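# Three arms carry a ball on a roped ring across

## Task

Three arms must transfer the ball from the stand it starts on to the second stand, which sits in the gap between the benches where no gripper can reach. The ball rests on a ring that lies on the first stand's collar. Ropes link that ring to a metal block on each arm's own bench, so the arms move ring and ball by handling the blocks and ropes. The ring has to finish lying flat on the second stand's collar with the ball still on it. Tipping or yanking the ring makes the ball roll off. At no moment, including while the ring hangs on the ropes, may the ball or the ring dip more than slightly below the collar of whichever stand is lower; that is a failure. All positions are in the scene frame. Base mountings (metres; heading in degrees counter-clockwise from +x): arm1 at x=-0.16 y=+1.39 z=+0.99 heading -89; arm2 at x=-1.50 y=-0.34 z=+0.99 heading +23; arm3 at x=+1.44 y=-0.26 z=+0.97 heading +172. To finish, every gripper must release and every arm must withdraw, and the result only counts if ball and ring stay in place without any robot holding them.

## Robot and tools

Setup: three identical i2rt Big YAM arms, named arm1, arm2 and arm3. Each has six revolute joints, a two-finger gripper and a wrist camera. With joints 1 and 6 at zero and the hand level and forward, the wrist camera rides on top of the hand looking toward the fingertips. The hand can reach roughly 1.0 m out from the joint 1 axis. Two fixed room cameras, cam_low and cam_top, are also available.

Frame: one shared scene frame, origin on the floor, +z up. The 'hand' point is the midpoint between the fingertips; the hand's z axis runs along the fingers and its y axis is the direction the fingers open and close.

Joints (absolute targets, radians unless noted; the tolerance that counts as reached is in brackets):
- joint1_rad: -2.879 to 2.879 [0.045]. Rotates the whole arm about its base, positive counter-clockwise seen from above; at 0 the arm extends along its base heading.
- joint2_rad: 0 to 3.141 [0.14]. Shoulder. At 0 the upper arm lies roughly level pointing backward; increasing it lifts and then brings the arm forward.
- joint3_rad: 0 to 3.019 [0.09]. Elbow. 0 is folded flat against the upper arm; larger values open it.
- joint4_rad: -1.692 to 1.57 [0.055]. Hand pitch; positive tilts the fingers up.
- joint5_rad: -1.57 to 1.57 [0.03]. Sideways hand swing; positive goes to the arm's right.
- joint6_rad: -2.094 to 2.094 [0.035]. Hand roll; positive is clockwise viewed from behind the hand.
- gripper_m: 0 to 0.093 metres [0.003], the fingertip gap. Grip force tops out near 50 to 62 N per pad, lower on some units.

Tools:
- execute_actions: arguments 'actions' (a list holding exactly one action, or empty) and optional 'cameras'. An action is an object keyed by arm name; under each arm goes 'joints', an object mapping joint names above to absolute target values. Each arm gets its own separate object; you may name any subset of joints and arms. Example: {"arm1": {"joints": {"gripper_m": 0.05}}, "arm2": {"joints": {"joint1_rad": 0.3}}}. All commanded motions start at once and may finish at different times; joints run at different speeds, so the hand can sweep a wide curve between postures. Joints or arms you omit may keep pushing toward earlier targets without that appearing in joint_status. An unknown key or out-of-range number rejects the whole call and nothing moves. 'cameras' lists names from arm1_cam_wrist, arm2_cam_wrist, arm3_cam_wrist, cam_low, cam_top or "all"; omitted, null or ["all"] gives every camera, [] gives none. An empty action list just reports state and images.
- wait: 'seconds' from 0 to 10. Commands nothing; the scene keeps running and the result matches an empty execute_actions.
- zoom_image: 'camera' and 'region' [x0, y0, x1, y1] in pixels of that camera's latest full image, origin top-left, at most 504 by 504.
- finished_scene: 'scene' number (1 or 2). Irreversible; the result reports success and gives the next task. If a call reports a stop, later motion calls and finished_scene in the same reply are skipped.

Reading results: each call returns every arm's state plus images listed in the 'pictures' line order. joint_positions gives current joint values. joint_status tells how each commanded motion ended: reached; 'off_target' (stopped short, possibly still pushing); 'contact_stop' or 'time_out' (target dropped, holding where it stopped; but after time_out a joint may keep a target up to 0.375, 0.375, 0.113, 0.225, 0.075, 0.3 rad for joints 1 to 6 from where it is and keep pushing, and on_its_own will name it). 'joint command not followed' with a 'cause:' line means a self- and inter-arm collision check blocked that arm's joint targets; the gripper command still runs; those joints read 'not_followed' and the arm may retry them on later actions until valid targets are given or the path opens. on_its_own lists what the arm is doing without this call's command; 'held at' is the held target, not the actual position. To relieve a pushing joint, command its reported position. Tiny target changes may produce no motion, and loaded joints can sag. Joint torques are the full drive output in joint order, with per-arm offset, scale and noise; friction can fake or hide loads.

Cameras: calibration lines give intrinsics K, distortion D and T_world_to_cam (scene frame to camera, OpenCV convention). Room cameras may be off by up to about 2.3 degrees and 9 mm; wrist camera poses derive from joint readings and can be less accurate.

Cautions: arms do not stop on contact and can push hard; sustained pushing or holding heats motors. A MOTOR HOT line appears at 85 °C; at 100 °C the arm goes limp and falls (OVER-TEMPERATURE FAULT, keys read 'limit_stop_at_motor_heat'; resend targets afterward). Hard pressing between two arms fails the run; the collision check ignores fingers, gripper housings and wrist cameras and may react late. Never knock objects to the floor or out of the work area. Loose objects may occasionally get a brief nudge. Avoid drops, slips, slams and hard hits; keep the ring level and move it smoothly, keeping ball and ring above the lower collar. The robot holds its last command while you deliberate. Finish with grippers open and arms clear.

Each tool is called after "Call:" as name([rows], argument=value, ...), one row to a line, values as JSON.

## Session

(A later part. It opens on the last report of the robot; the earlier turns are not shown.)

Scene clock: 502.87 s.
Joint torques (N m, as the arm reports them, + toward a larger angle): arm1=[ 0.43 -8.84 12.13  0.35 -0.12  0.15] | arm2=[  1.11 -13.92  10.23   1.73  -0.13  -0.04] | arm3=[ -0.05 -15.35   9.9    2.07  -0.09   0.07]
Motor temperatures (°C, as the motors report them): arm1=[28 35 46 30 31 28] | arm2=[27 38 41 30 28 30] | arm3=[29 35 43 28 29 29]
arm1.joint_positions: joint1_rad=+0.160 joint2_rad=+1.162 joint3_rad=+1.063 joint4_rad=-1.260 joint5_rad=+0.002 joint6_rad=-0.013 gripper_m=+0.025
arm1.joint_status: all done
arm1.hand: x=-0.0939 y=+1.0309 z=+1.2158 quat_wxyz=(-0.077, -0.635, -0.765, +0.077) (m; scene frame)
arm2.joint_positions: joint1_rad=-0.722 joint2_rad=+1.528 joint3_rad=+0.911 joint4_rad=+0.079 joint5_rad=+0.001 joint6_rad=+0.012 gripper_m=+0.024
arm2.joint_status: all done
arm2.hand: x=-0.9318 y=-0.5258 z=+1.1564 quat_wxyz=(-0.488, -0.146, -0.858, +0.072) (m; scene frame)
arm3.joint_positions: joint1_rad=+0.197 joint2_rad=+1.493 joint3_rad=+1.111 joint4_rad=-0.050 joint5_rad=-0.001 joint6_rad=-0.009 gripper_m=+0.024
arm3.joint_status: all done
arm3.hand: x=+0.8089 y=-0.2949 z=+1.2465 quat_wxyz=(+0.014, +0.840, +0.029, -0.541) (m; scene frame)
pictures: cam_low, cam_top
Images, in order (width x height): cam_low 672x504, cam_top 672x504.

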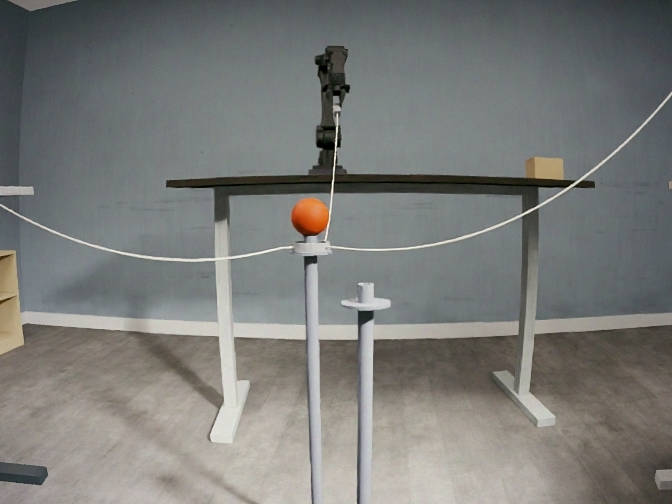

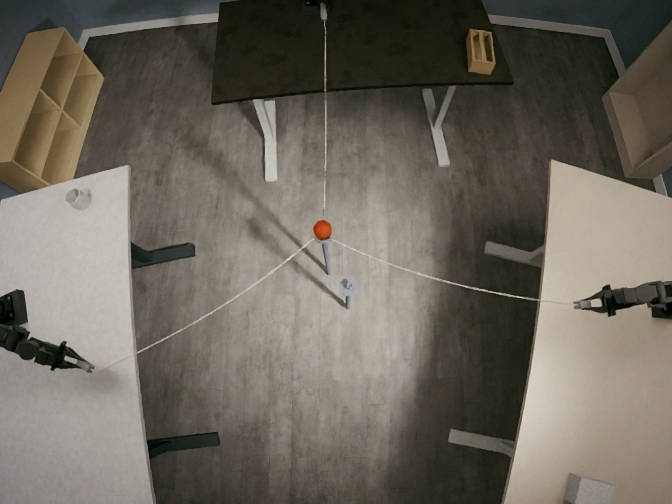

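Call:
execute_actions([
  {"arm1": {"joints": {"joint2_rad": 1.015}}, "arm2": {"joints": {"joint2_rad": 1.406}}, "arm3": {"joints": {"joint2_rad": 1.421}}},
], cameras=["cam_low", "cam_top"])

Scene clock: 584.80 s.
Joint torques (N m, as the arm reports them, + toward a larger angle): arm1=[ 0.38 -6.54 12.49  0.73 -0.12  0.15] | arm2=[  0.89 -11.85  10.93   1.87  -0.11  -0.02] | arm3=[  0.26 -17.11   9.98   2.08  -0.08   0.11]
Motor temperatures (°C, as the motors report them): arm1=[28 34 47 30 31 28] | arm2=[27 37 42 30 28 30] | arm3=[29 35 45 28 29 29]
arm1.joint_positions: joint1_rad=+0.160 joint2_rad=+1.012 joint3_rad=+1.063 joint4_rad=-1.262 joint5_rad=+0.002 joint6_rad=-0.013 gripper_m=+0.025
arm1.joint_status: all done
arm1.hand: x=-0.0964 y=+1.0499 z=+1.2660 quat_wxyz=(-0.133, -0.628, -0.757, +0.124) (m; scene frame)
arm2.joint_positions: joint1_rad=-0.721 joint2_rad=+1.400 joint3_rad=+0.911 joint4_rad=+0.079 joint5_rad=+0.001 joint6_rad=+0.011 gripper_m=+0.024
arm2.joint_status: all done
arm2.hand: x=-0.9403 y=-0.5233 z=+1.2293 quat_wxyz=(-0.541, -0.140, -0.825, +0.081) (m; scene frame)
arm3.joint_positions: joint1_rad=+0.197 joint2_rad=+1.450 joint3_rad=+1.111 joint4_rad=-0.050 joint5_rad=-0.001 joint6_rad=-0.009 gripper_m=+0.024
arm3.joint_status: all done
arm3.hand: x=+0.8155 y=-0.2945 z=+1.2726 quat_wxyz=(+0.015, +0.828, +0.028, -0.559) (m; scene frame)
pictures: cam_low, cam_top
Images, in order (width x height): cam_low 672x504, cam_top 672x504.

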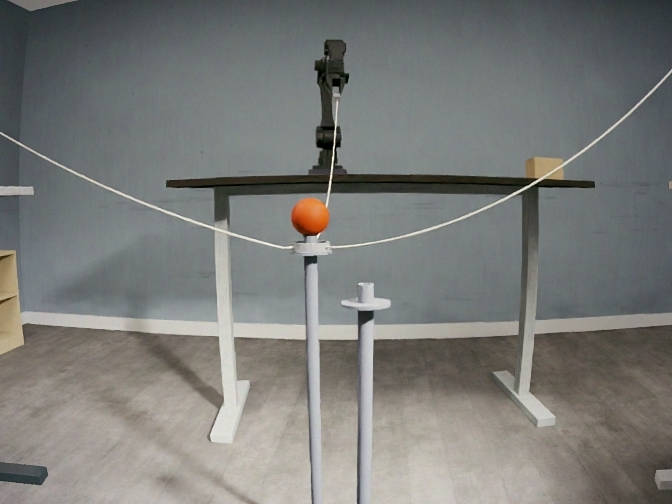

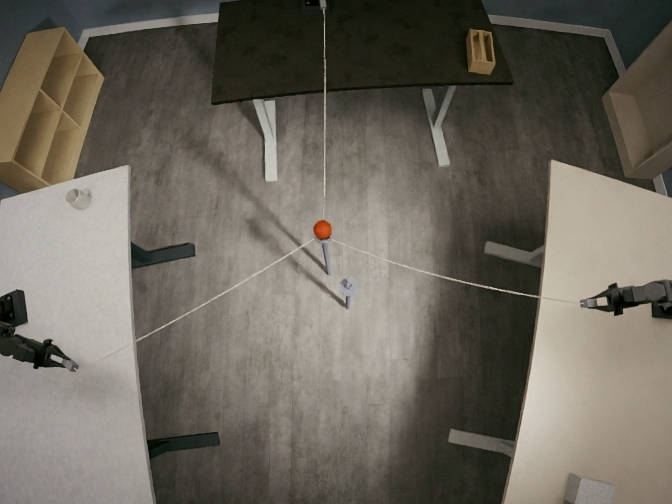

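Call:
execute_actions(actions=[], cameras=["cam_low", "cam_top"])

Call:
zoom_image(camera="cam_low", region=[270, 170, 370, 270])

Call:
zoom_image(camera="cam_low", region=[290, 85, 370, 215])

Call:
zoom_image(camera="cam_low", region=[0, 110, 340, 270])

Call:
zoom_image(camera="cam_low", region=[320, 60, 672, 270])

Scene clock: 590.70 s.
Joint torques (N m, as the arm reports them, + toward a larger angle): arm1=[ 0.44 -6.52 12.48  0.72 -0.11  0.16] | arm2=[  1.08 -12.25  10.92   1.78  -0.09  -0.04] | arm3=[  0.34 -17.38  10.     2.02  -0.1    0.08]
Motor temperatures (°C, as the motors report them): arm1=[28 34 47 30 31 28] | arm2=[27 37 42 30 28 30] | arm3=[29 35 45 28 29 29]
arm1.joint_positions: joint1_rad=+0.160 joint2_rad=+1.012 joint3_rad=+1.063 joint4_rad=-1.262 joint5_rad=+0.002 joint6_rad=-0.013 gripper_m=+0.025
arm1.joint_status: all done
arm1.hand: x=-0.0964 y=+1.0499 z=+1.2660 quat_wxyz=(-0.133, -0.628, -0.757, +0.124) (m; scene frame)
arm2.joint_positions: joint1_rad=-0.721 joint2_rad=+1.400 joint3_rad=+0.911 joint4_rad=+0.079 joint5_rad=+0.001 joint6_rad=+0.011 gripper_m=+0.024
arm2.joint_status: all done
arm2.hand: x=-0.9403 y=-0.5233 z=+1.2293 quat_wxyz=(-0.541, -0.140, -0.825, +0.081) (m; scene frame)
arm3.joint_positions: joint1_rad=+0.197 joint2_rad=+1.450 joint3_rad=+1.111 joint4_rad=-0.050 joint5_rad=-0.001 joint6_rad=-0.009 gripper_m=+0.024
arm3.joint_status: all done
arm3.hand: x=+0.8155 y=-0.2945 z=+1.2726 quat_wxyz=(+0.015, +0.828, +0.028, -0.559) (m; scene frame)
pictures: cam_low, cam_top
Images, in order (width x height): cam_low 672x504, cam_top 672x504.

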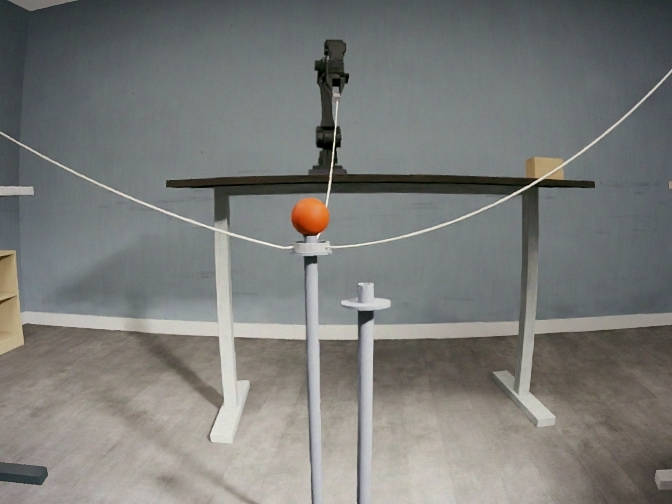

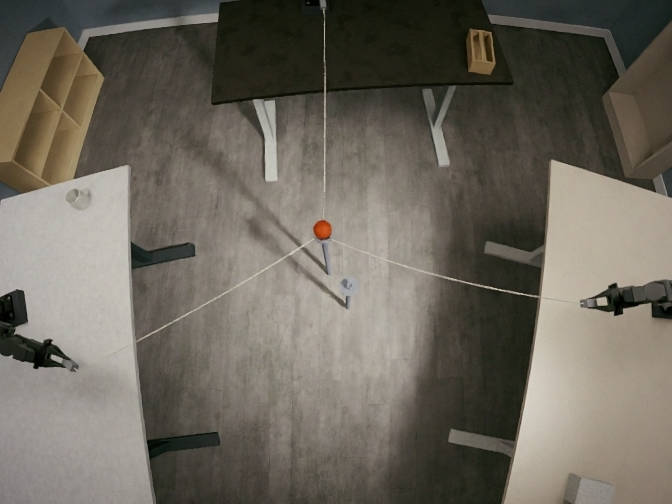

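Region (270, 170, 370, 270) of cam_low's 672x504 image, scaled by 5.040, with more detail than that image has.

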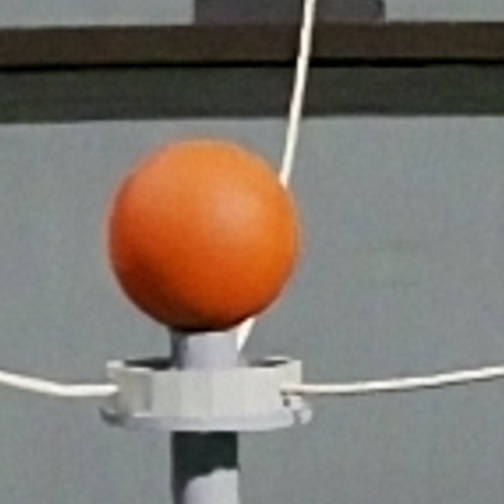

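Region (290, 85, 370, 215) of cam_low's 672x504 image, scaled by 3.877, with more detail than that image has; it fills the left 310 columns of this view, and the rest is white.

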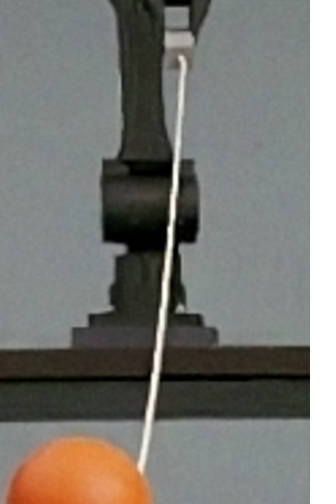

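Region (0, 110, 340, 270) of cam_low's 672x504 image, scaled by 1.482, with more detail than that image has; it fills the top 237 rows of this view, and the rest is white.

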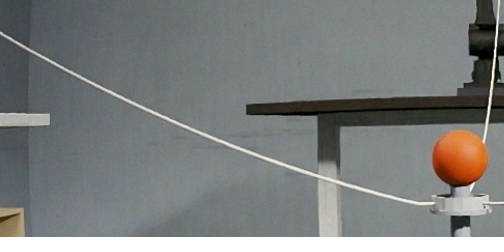

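Region (320, 60, 672, 270) of cam_low's 672x504 image, scaled by 1.432, with more detail than that image has; it fills the top 301 rows of this view, and the rest is white.

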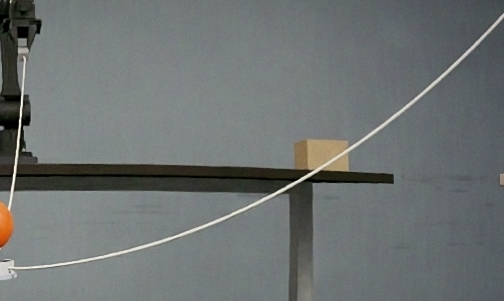

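Call:
execute_actions([
  {"arm1": {"joints": {"joint2_rad": 0.924}}, "arm2": {"joints": {"joint2_rad": 1.348}}, "arm3": {"joints": {"joint2_rad": 1.368}}},
], cameras=["cam_low", "cam_top"])

Call:
zoom_image(camera="cam_low", region=[260, 170, 360, 270])

Scene clock: 644.57 s.
Joint torques (N m, as the arm reports them, + toward a larger angle): arm1=[ 0.39 -6.2  12.6   0.85 -0.12  0.15] | arm2=[  0.19 -12.79  11.13   1.89   0.12   0.02] | arm3=[ -0.58 -16.87  10.22   1.99  -0.14   0.04]
Motor temperatures (°C, as the motors report them): arm1=[28 34 48 29 31 28] | arm2=[27 37 43 30 28 30] | arm3=[29 36 46 28 29 29]
arm1.joint_positions: joint1_rad=+0.160 joint2_rad=+0.932 joint3_rad=+1.063 joint4_rad=-1.262 joint5_rad=+0.002 joint6_rad=-0.013 gripper_m=+0.025
arm1.joint_status: all done
arm1.hand: x=-0.0982 y=+1.0626 z=+1.2910 quat_wxyz=(-0.162, -0.622, -0.751, +0.149) (m; scene frame)
arm2.joint_positions: joint1_rad=-0.715 joint2_rad=+1.358 joint3_rad=+0.911 joint4_rad=+0.079 joint5_rad=-0.004 joint6_rad=+0.007 gripper_m=+0.024
arm2.joint_status: all done
arm2.hand: x=-0.9436 y=-0.5178 z=+1.2528 quat_wxyz=(-0.559, -0.133, -0.815, +0.081) (m; scene frame)
arm3.joint_positions: joint1_rad=+0.197 joint2_rad=+1.396 joint3_rad=+1.111 joint4_rad=-0.050 joint5_rad=+0.001 joint6_rad=-0.007 gripper_m=+0.024
arm3.joint_status: all done
arm3.hand: x=+0.8253 y=-0.2935 z=+1.3053 quat_wxyz=(+0.015, +0.813, +0.026, -0.581) (m; scene frame)
pictures: cam_low, cam_top
Images, in order (width x height): cam_low 672x504, cam_top 672x504.

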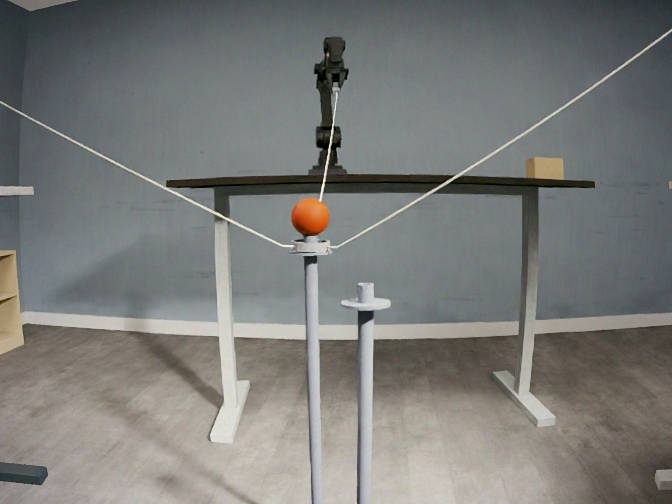

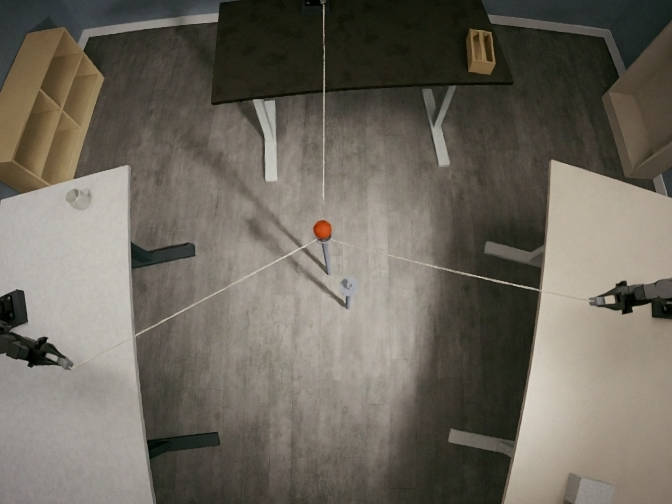

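Region (260, 170, 360, 270) of cam_low's 672x504 image, scaled by 5.040, with more detail than that image has.

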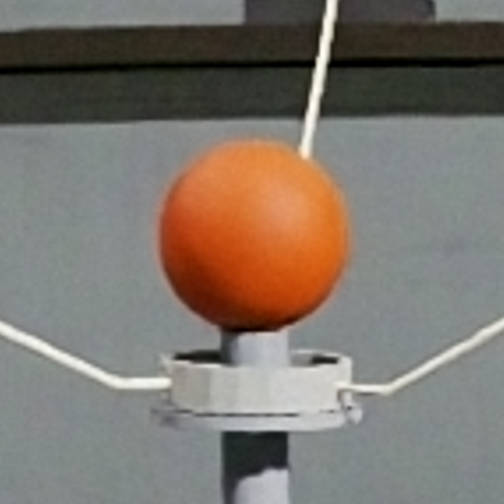

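Call:
execute_actions([
  {"arm1": {"joints": {"joint2_rad": 0.878}}, "arm2": {"joints": {"joint2_rad": 1.309}}, "arm3": {"joints": {"joint2_rad": 1.34}}},
], cameras=["cam_low", "cam_top"])

Call:
zoom_image(camera="cam_low", region=[260, 170, 360, 270])

Call:
zoom_image(camera="cam_top", region=[293, 205, 353, 265])

Scene clock: 665.53 s.
Joint torques (N m, as the arm reports them, + toward a larger angle): arm1=[ 0.48 -6.97 12.68  0.88 -0.12  0.15] | arm2=[  0.35 -13.1   11.35   1.88   0.11   0.04] | arm3=[  0.24 -18.    10.1    2.    -0.14   0.05]
Motor temperatures (°C, as the motors report them): arm1=[28 34 48 29 31 28] | arm2=[27 37 43 30 28 30] | arm3=[29 36 46 28 29 29]
arm1.joint_positions: joint1_rad=+0.160 joint2_rad=+0.898 joint3_rad=+1.063 joint4_rad=-1.262 joint5_rad=+0.002 joint6_rad=-0.013 gripper_m=+0.025
arm1.joint_status: all done
arm1.hand: x=-0.0991 y=+1.0687 z=+1.3016 quat_wxyz=(-0.175, -0.620, -0.748, +0.160) (m; scene frame)
arm2.joint_positions: joint1_rad=-0.715 joint2_rad=+1.323 joint3_rad=+0.911 joint4_rad=+0.079 joint5_rad=-0.004 joint6_rad=+0.006 gripper_m=+0.024
arm2.joint_status: all done
arm2.hand: x=-0.9483 y=-0.5165 z=+1.2724 quat_wxyz=(-0.573, -0.131, -0.805, +0.083) (m; scene frame)
arm3.joint_positions: joint1_rad=+0.197 joint2_rad=+1.383 joint3_rad=+1.111 joint4_rad=-0.050 joint5_rad=+0.001 joint6_rad=-0.007 gripper_m=+0.024
arm3.joint_status: all done
arm3.hand: x=+0.8280 y=-0.2934 z=+1.3131 quat_wxyz=(+0.015, +0.809, +0.026, -0.587) (m; scene frame)
pictures: cam_low, cam_top
Images, in order (width x height): cam_low 672x504, cam_top 672x504.

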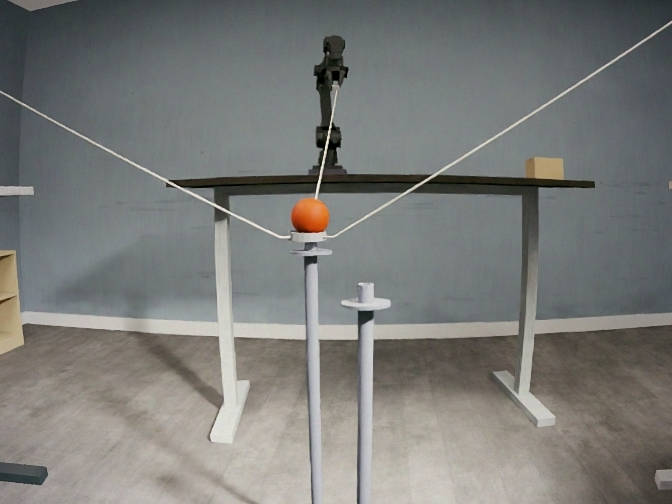

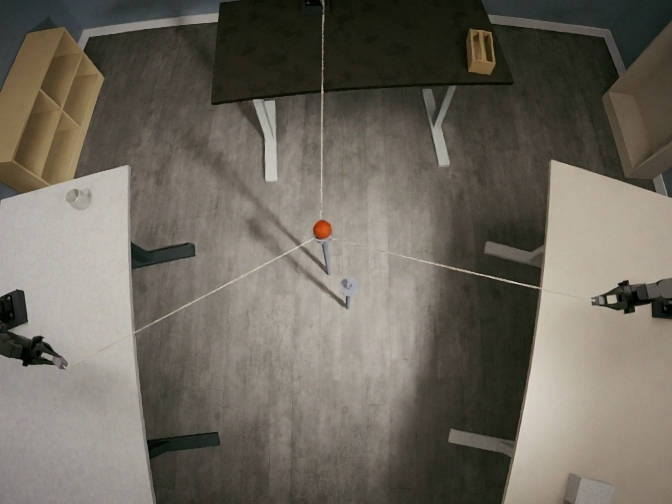

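Region (260, 170, 360, 270) of cam_low's 672x504 image, scaled by 5.040, with more detail than that image has.

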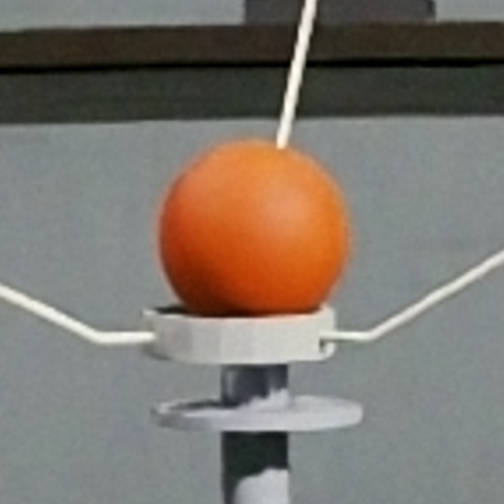

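Region (293, 205, 353, 265) of cam_top's 672x504 image, scaled by 8.400, with more detail than that image has.

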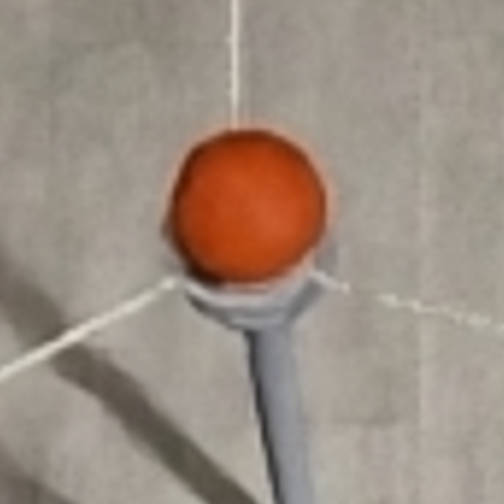

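Call:
execute_actions([
  {"arm1": {"joints": {"joint2_rad": 0.827}}, "arm2": {"joints": {"joint2_rad": 1.265}}, "arm3": {"joints": {"joint2_rad": 1.306}}},
], cameras=["cam_low", "cam_top"])

Call:
zoom_image(camera="cam_low", region=[260, 170, 360, 270])

Scene clock: 698.90 s.
Joint torques (N m, as the arm reports them, + toward a larger angle): arm1=[ 0.6  -6.48 12.6   0.98 -0.11  0.15] | arm2=[ -0.02 -12.78  11.33   1.99   0.36   0.05] | arm3=[ -0.31 -16.26  10.24   2.04  -0.21   0.05]
Motor temperatures (°C, as the motors report them): arm1=[28 33 49 29 31 28] | arm2=[27 37 43 30 28 30] | arm3=[29 36 46 28 29 29]
arm1.joint_positions: joint1_rad=+0.160 joint2_rad=+0.847 joint3_rad=+1.063 joint4_rad=-1.262 joint5_rad=+0.002 joint6_rad=-0.013 gripper_m=+0.025
arm1.joint_status: all done
arm1.hand: x=-0.1005 y=+1.0782 z=+1.3167 quat_wxyz=(-0.194, -0.616, -0.743, +0.176) (m; scene frame)
arm2.joint_positions: joint1_rad=-0.706 joint2_rad=+1.284 joint3_rad=+0.911 joint4_rad=+0.078 joint5_rad=-0.009 joint6_rad=+0.001 gripper_m=+0.024
arm2.joint_status: all done
arm2.hand: x=-0.9526 y=-0.5092 z=+1.2936 quat_wxyz=(-0.589, -0.122, -0.795, +0.082) (m; scene frame)
arm3.joint_positions: joint1_rad=+0.196 joint2_rad=+1.350 joint3_rad=+1.111 joint4_rad=-0.050 joint5_rad=+0.003 joint6_rad=-0.005 gripper_m=+0.024
arm3.joint_status: all done
arm3.hand: x=+0.8351 y=-0.2923 z=+1.3327 quat_wxyz=(+0.015, +0.799, +0.024, -0.600) (m; scene frame)
pictures: cam_low, cam_top
Images, in order (width x height): cam_low 672x504, cam_top 672x504.

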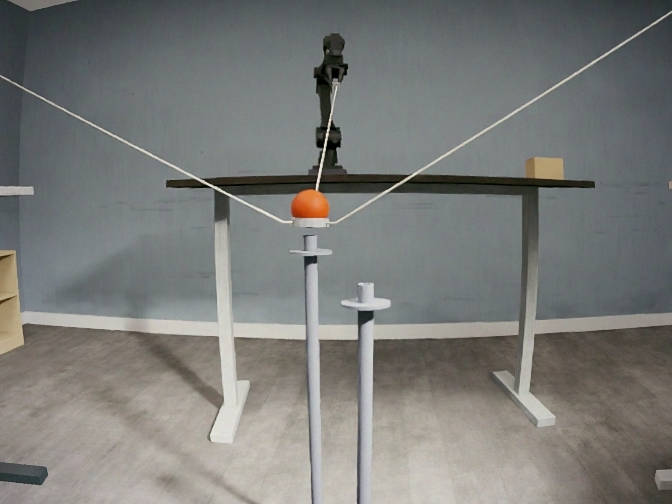

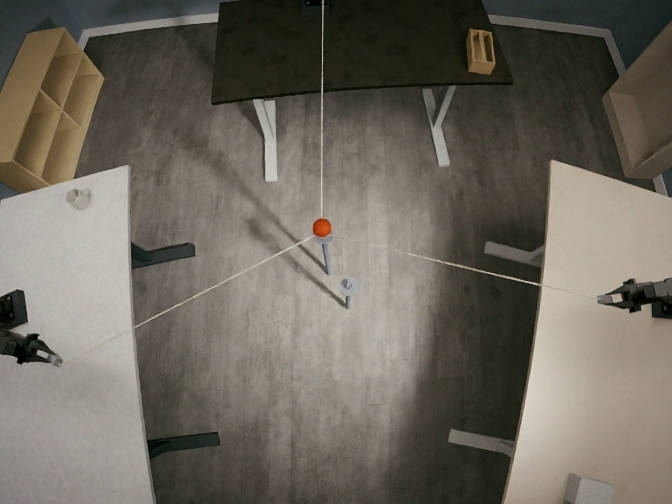

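Region (260, 170, 360, 270) of cam_low's 672x504 image, scaled by 5.040, with more detail than that image has.

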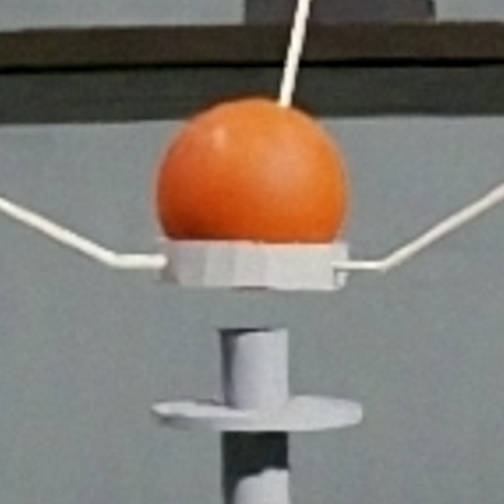

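Call:
execute_actions([
  {"arm1": {"joints": {"joint1_rad": 0.213, "joint2_rad": 0.903}}, "arm3": {"joints": {"joint1_rad": 0.356}}},
], cameras=["cam_low", "cam_top"])

Call:
zoom_image(camera="cam_low", region=[270, 150, 400, 280])

Scene clock: 755.70 s.
Joint torques (N m, as the arm reports them, + toward a larger angle): arm1=[ 0.86 -7.17 12.63  0.83 -0.12  0.15] | arm2=[ -0.15 -12.93  11.39   1.87   0.37   0.07] | arm3=[  0.5  -17.1   10.27   1.98  -0.39  -0.02]
Motor temperatures (°C, as the motors report them): arm1=[28 33 49 29 31 28] | arm2=[27 37 44 30 28 30] | arm3=[29 36 47 28 29 29]
arm1.joint_positions: joint1_rad=+0.207 joint2_rad=+0.921 joint3_rad=+1.063 joint4_rad=-1.262 joint5_rad=+0.002 joint6_rad=-0.013 gripper_m=+0.025
arm1.joint_status: all done
arm1.hand: x=-0.0832 y=+1.0674 z=+1.2941 quat_wxyz=(-0.169, -0.604, -0.764, +0.149) (m; scene frame)
arm2.joint_positions: joint1_rad=-0.706 joint2_rad=+1.284 joint3_rad=+0.911 joint4_rad=+0.078 joint5_rad=-0.009 joint6_rad=+0.000 gripper_m=+0.024
arm2.joint_status: not commanded
arm2.hand: x=-0.9525 y=-0.5089 z=+1.2937 quat_wxyz=(-0.589, -0.122, -0.795, +0.082) (m; scene frame)
arm3.joint_positions: joint1_rad=+0.353 joint2_rad=+1.350 joint3_rad=+1.111 joint4_rad=-0.050 joint5_rad=+0.008 joint6_rad=-0.001 gripper_m=+0.024
arm3.joint_status: all done
arm3.hand: x=+0.8480 y=-0.3868 z=+1.3327 quat_wxyz=(+0.061, +0.795, +0.084, -0.597) (m; scene frame)
pictures: cam_low, cam_top
Images, in order (width x height): cam_low 672x504, cam_top 672x504.

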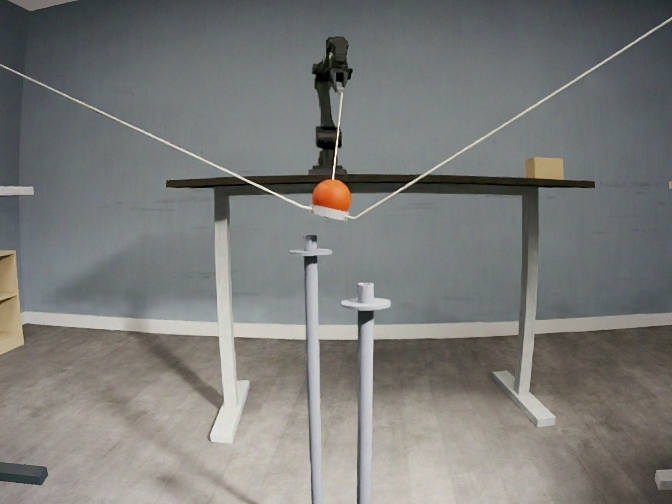

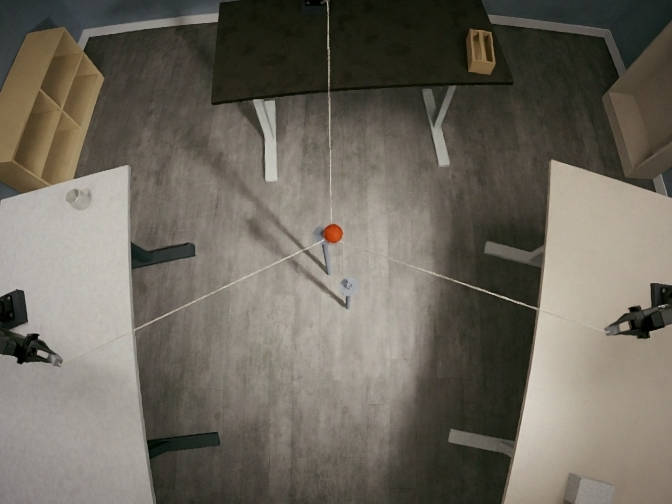

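Region (270, 150, 400, 280) of cam_low's 672x504 image, scaled by 3.877, with more detail than that image has.

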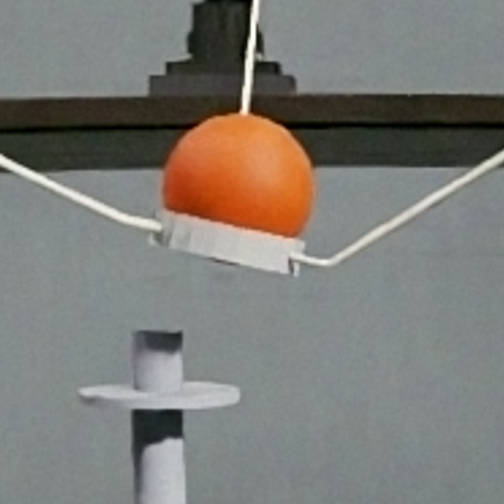

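Call:
execute_actions(actions=[], cameras=["cam_low", "cam_top"])

Call:
zoom_image(camera="cam_low", region=[270, 150, 400, 280])

Call:
zoom_image(camera="cam_top", region=[295, 210, 385, 320])

Scene clock: 782.47 s.
Joint torques (N m, as the arm reports them, + toward a larger angle): arm1=[ 0.77 -7.12 12.61  0.88 -0.12  0.15] | arm2=[ -0.54 -12.92  11.43   1.98   0.38   0.07] | arm3=[  0.48 -17.07  10.4    2.04  -0.38   0.03]
Motor temperatures (°C, as the motors report them): arm1=[28 33 49 29 31 28] | arm2=[27 37 44 30 29 30] | arm3=[29 36 47 28 30 29]
arm1.joint_positions: joint1_rad=+0.207 joint2_rad=+0.921 joint3_rad=+1.063 joint4_rad=-1.262 joint5_rad=+0.002 joint6_rad=-0.013 gripper_m=+0.025
arm1.joint_status: all done
arm1.hand: x=-0.0832 y=+1.0674 z=+1.2941 quat_wxyz=(-0.169, -0.604, -0.764, +0.149) (m; scene frame)
arm2.joint_positions: joint1_rad=-0.706 joint2_rad=+1.284 joint3_rad=+0.911 joint4_rad=+0.078 joint5_rad=-0.009 joint6_rad=+0.000 gripper_m=+0.024
arm2.joint_status: not commanded
arm2.hand: x=-0.9525 y=-0.5089 z=+1.2937 quat_wxyz=(-0.589, -0.122, -0.795, +0.082) (m; scene frame)
arm3.joint_positions: joint1_rad=+0.353 joint2_rad=+1.350 joint3_rad=+1.111 joint4_rad=-0.050 joint5_rad=+0.008 joint6_rad=-0.001 gripper_m=+0.024
arm3.joint_status: all done
arm3.hand: x=+0.8480 y=-0.3868 z=+1.3327 quat_wxyz=(+0.061, +0.795, +0.084, -0.597) (m; scene frame)
pictures: cam_low, cam_top
Images, in order (width x height): cam_low 672x504, cam_top 672x504.

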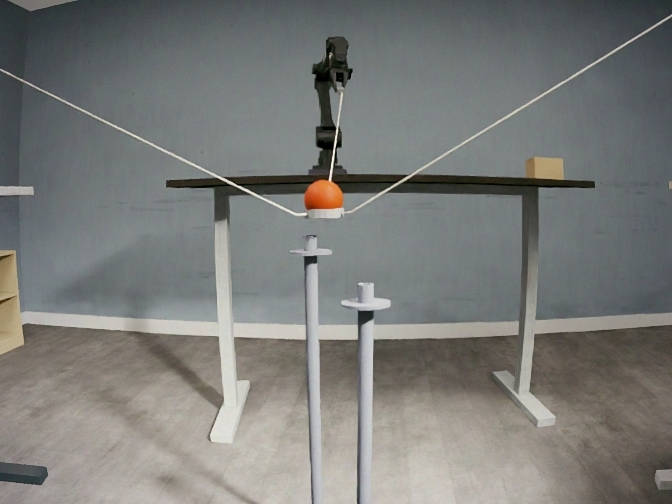

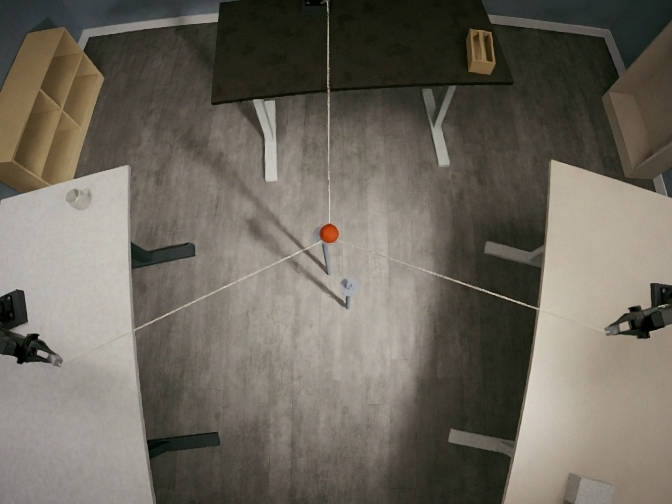

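Region (270, 150, 400, 280) of cam_low's 672x504 image, scaled by 3.877, with more detail than that image has.

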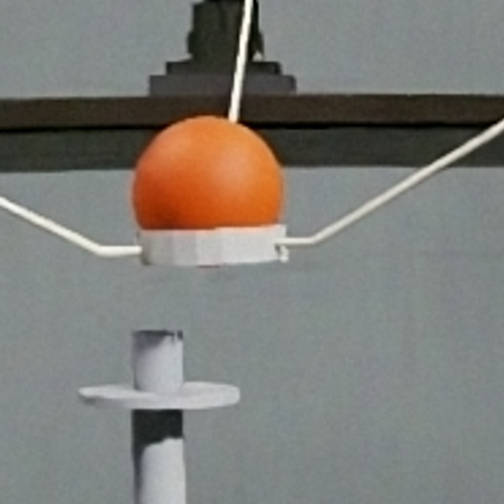

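Region (295, 210, 385, 320) of cam_top's 672x504 image, scaled by 4.582, with more detail than that image has; it fills the left 412 columns of this view, and the rest is white.

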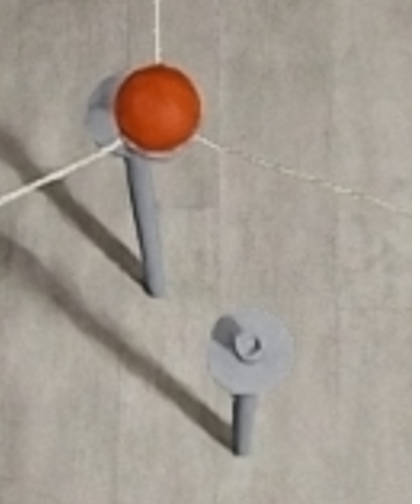

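Call:
execute_actions(actions=[], cameras=["cam_low", "cam_top"])

Scene clock: 814.33 s.
Joint torques (N m, as the arm reports them, + toward a larger angle): arm1=[ 0.78 -7.18 12.64  0.87 -0.12  0.15] | arm2=[ -0.26 -12.78  11.37   1.91   0.39   0.1 ] | arm3=[  0.79 -17.24  10.23   2.08  -0.4   -0.01]
Motor temperatures (°C, as the motors report them): arm1=[28 33 50 29 31 28] | arm2=[27 37 44 30 29 30] | arm3=[29 36 48 28 30 29]
arm1.joint_positions: joint1_rad=+0.207 joint2_rad=+0.921 joint3_rad=+1.063 joint4_rad=-1.262 joint5_rad=+0.002 joint6_rad=-0.013 gripper_m=+0.025
arm1.joint_status: all done
arm1.hand: x=-0.0832 y=+1.0674 z=+1.2941 quat_wxyz=(-0.169, -0.604, -0.764, +0.149) (m; scene frame)
arm2.joint_positions: joint1_rad=-0.706 joint2_rad=+1.284 joint3_rad=+0.911 joint4_rad=+0.078 joint5_rad=-0.009 joint6_rad=+0.000 gripper_m=+0.024
arm2.joint_status: not commanded
arm2.hand: x=-0.9525 y=-0.5089 z=+1.2937 quat_wxyz=(-0.589, -0.122, -0.795, +0.082) (m; scene frame)
arm3.joint_positions: joint1_rad=+0.353 joint2_rad=+1.350 joint3_rad=+1.111 joint4_rad=-0.050 joint5_rad=+0.008 joint6_rad=-0.001 gripper_m=+0.024
arm3.joint_status: all done
arm3.hand: x=+0.8480 y=-0.3868 z=+1.3327 quat_wxyz=(+0.061, +0.795, +0.084, -0.597) (m; scene frame)
pictures: cam_low, cam_top
Images, in order (width x height): cam_low 672x504, cam_top 672x504.

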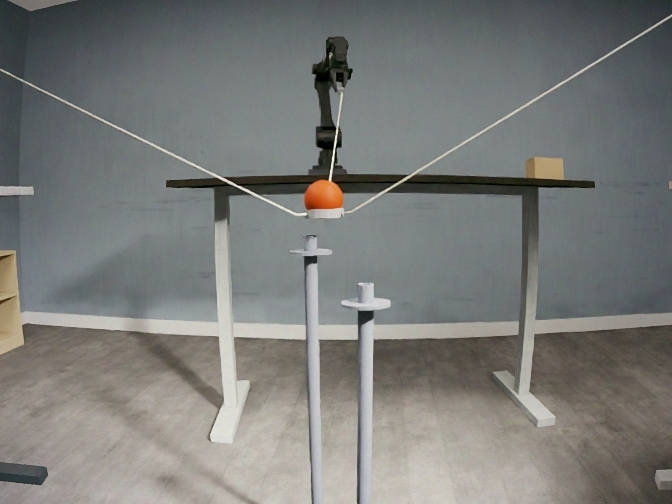

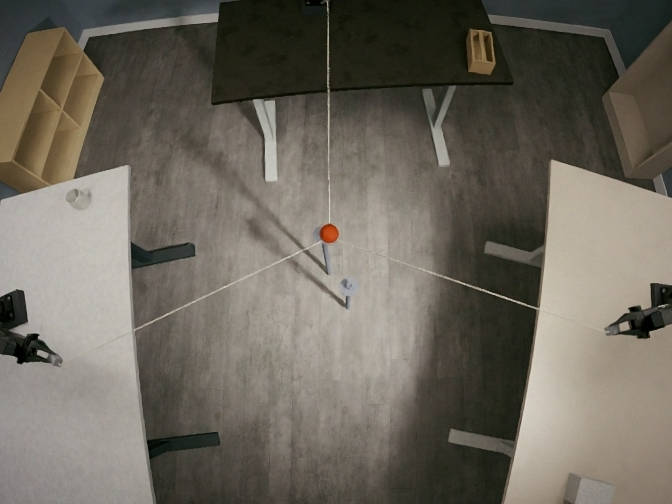

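Call:
execute_actions([
  {"arm1": {"joints": {"joint1_rad": 0.28, "joint2_rad": 1.005, "joint4_rad": -0.995}}, "arm3": {"joints": {"joint1_rad": 0.463, "joint2_rad": 1.368}}},
], cameras=["cam_low", "cam_top"])

Scene clock: 935.27 s.
Joint torques (N m, as the arm reports them, + toward a larger angle): arm1=[ 0.67 -9.62 12.88  2.05 -0.14  0.14] | arm2=[ -0.56 -13.2   11.36   1.94   0.37   0.08] | arm3=[  1.11 -15.57   9.99   1.94  -0.44   0.02]
Motor temperatures (°C, as the motors report them): arm1=[28 32 50 29 31 28] | arm2=[27 37 45 30 29 30] | arm3=[29 36 48 28 30 29]
arm1.joint_positions: joint1_rad=+0.276 joint2_rad=+1.031 joint3_rad=+1.063 joint4_rad=-1.013 joint5_rad=+0.003 joint6_rad=-0.012 gripper_m=+0.025
arm1.joint_status: all done
arm1.hand: x=-0.0411 y=+1.0040 z=+1.2866 quat_wxyz=(-0.228, -0.567, -0.770, +0.184) (m; scene frame)
arm2.joint_positions: joint1_rad=-0.706 joint2_rad=+1.284 joint3_rad=+0.911 joint4_rad=+0.078 joint5_rad=-0.009 joint6_rad=+0.000 gripper_m=+0.024
arm2.joint_status: not commanded
arm2.hand: x=-0.9525 y=-0.5089 z=+1.2937 quat_wxyz=(-0.589, -0.122, -0.795, +0.082) (m; scene frame)
arm3.joint_positions: joint1_rad=+0.455 joint2_rad=+1.387 joint3_rad=+1.111 joint4_rad=-0.050 joint5_rad=+0.009 joint6_rad=-0.001 gripper_m=+0.024
arm3.joint_status: all done
arm3.hand: x=+0.8565 y=-0.4492 z=+1.3105 quat_wxyz=(+0.088, +0.801, +0.126, -0.578) (m; scene frame)
pictures: cam_low, cam_top
Images, in order (width x height): cam_low 672x504, cam_top 672x504.

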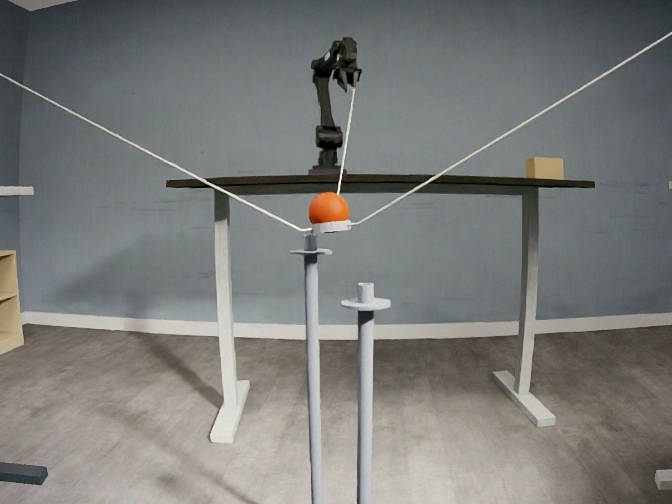

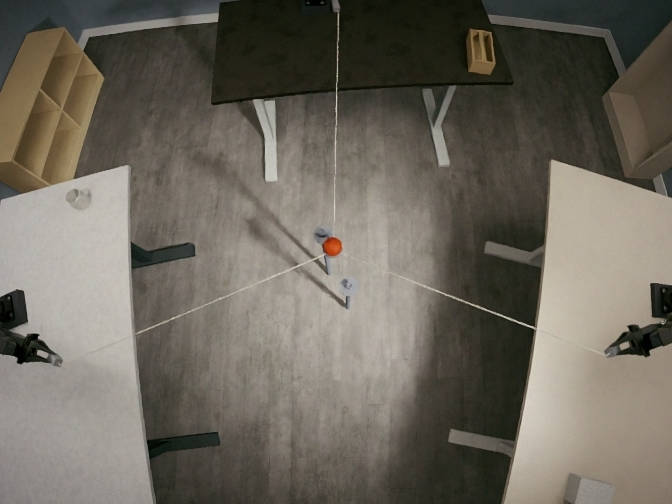

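Call:
zoom_image(camera="cam_low", region=[270, 170, 420, 320])

Call:
execute_actions(actions=[], cameras=["cam_low", "cam_top"])

Region (270, 170, 420, 320) of cam_low's 672x504 image, scaled by 3.360, with more detail than that image has.

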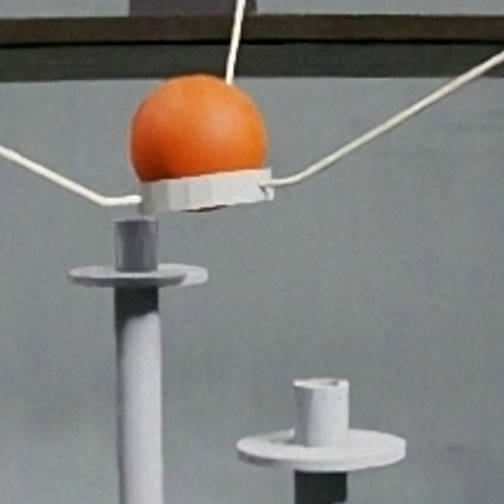

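Scene clock: 965.57 s.
Joint torques (N m, as the arm reports them, + toward a larger angle): arm1=[ 0.68 -9.58 12.89  2.09 -0.14  0.13] | arm2=[ -0.08 -13.09  11.39   2.02   0.38   0.07] | arm3=[  0.89 -15.18  10.16   2.    -0.4   -0.02]
Motor temperatures (°C, as the motors report them): arm1=[28 33 51 29 31 28] | arm2=[27 37 45 30 29 30] | arm3=[29 36 49 28 30 29]
arm1.joint_positions: joint1_rad=+0.276 joint2_rad=+1.031 joint3_rad=+1.063 joint4_rad=-1.013 joint5_rad=+0.003 joint6_rad=-0.012 gripper_m=+0.025
arm1.joint_status: all done
arm1.hand: x=-0.0411 y=+1.0040 z=+1.2866 quat_wxyz=(-0.228, -0.567, -0.770, +0.184) (m; scene frame)
arm2.joint_positions: joint1_rad=-0.706 joint2_rad=+1.284 joint3_rad=+0.911 joint4_rad=+0.078 joint5_rad=-0.009 joint6_rad=+0.000 gripper_m=+0.024
arm2.joint_status: not commanded
arm2.hand: x=-0.9525 y=-0.5089 z=+1.2937 quat_wxyz=(-0.589, -0.122, -0.795, +0.082) (m; scene frame)
arm3.joint_positions: joint1_rad=+0.455 joint2_rad=+1.387 joint3_rad=+1.111 joint4_rad=-0.050 joint5_rad=+0.009 joint6_rad=-0.001 gripper_m=+0.024
arm3.joint_status: all done
arm3.hand: x=+0.8565 y=-0.4492 z=+1.3105 quat_wxyz=(+0.088, +0.801, +0.126, -0.578) (m; scene frame)
pictures: cam_low, cam_top
Images, in order (width x height): cam_low 672x504, cam_top 672x504.

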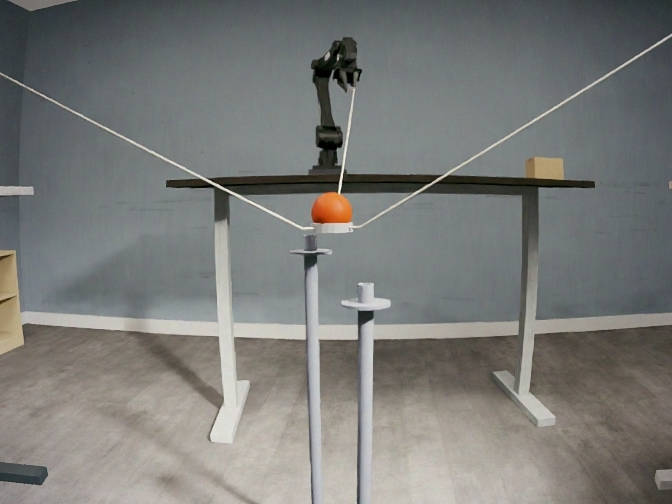

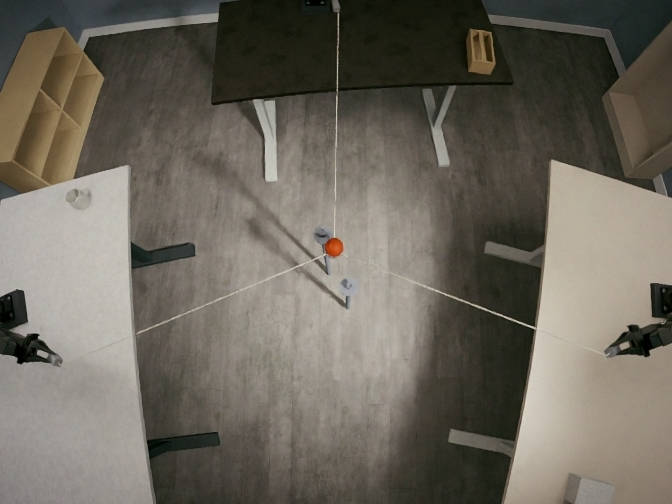

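Call:
execute_actions([
  {"arm1": {"joints": {"joint2_rad": 1.091, "joint4_rad": -0.777}}, "arm3": {"joints": {"joint1_rad": 0.572, "joint2_rad": 1.403}}},
], cameras=["cam_low", "cam_top"])

Scene clock: 1010.43 s.
Joint torques (N m, as the arm reports them, + toward a larger angle): arm1=[  0.55 -10.75  13.     2.45  -0.14   0.13] | arm2=[ -0.54 -12.85  11.38   1.91   0.36   0.1 ] | arm3=[  0.91 -16.14  10.2    1.88  -0.47  -0.03]
Motor temperatures (°C, as the motors report them): arm1=[28 33 51 29 31 28] | arm2=[27 37 45 30 29 30] | arm3=[29 36 49 28 30 29]
arm1.joint_positions: joint1_rad=+0.276 joint2_rad=+1.115 joint3_rad=+1.063 joint4_rad=-0.800 joint5_rad=+0.003 joint6_rad=-0.012 gripper_m=+0.025
arm1.joint_status: all done
arm1.hand: x=-0.0255 y=+0.9507 z=+1.2842 quat_wxyz=(-0.277, -0.554, -0.754, +0.220) (m; scene frame)
arm2.joint_positions: joint1_rad=-0.706 joint2_rad=+1.284 joint3_rad=+0.911 joint4_rad=+0.078 joint5_rad=-0.009 joint6_rad=+0.000 gripper_m=+0.024
arm2.joint_status: not commanded
arm2.hand: x=-0.9525 y=-0.5089 z=+1.2937 quat_wxyz=(-0.589, -0.122, -0.795, +0.083) (m; scene frame)
arm3.joint_positions: joint1_rad=+0.564 joint2_rad=+1.421 joint3_rad=+1.111 joint4_rad=-0.050 joint5_rad=+0.010 joint6_rad=+0.001 gripper_m=+0.024
arm3.joint_status: all done
arm3.hand: x=+0.8746 y=-0.5143 z=+1.2903 quat_wxyz=(+0.116, +0.803, +0.171, -0.560) (m; scene frame)
pictures: cam_low, cam_top
Images, in order (width x height): cam_low 672x504, cam_top 672x504.

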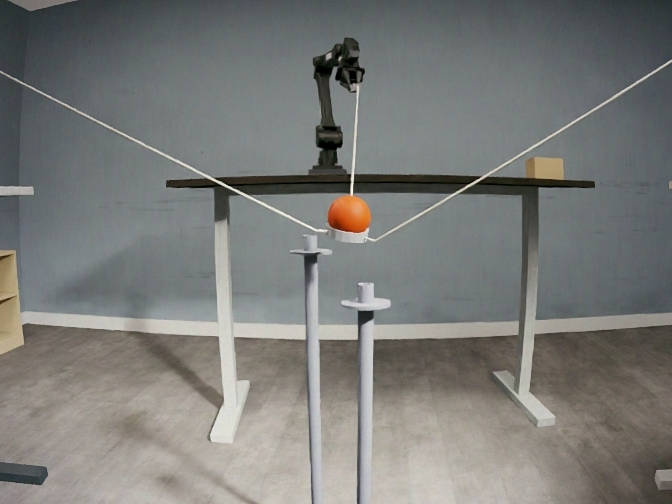

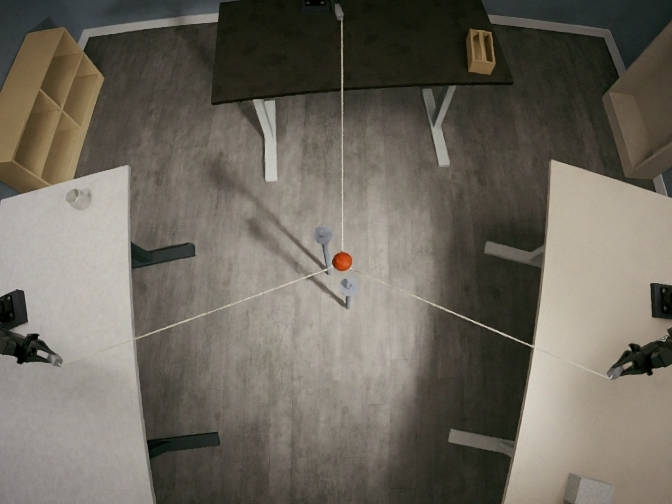

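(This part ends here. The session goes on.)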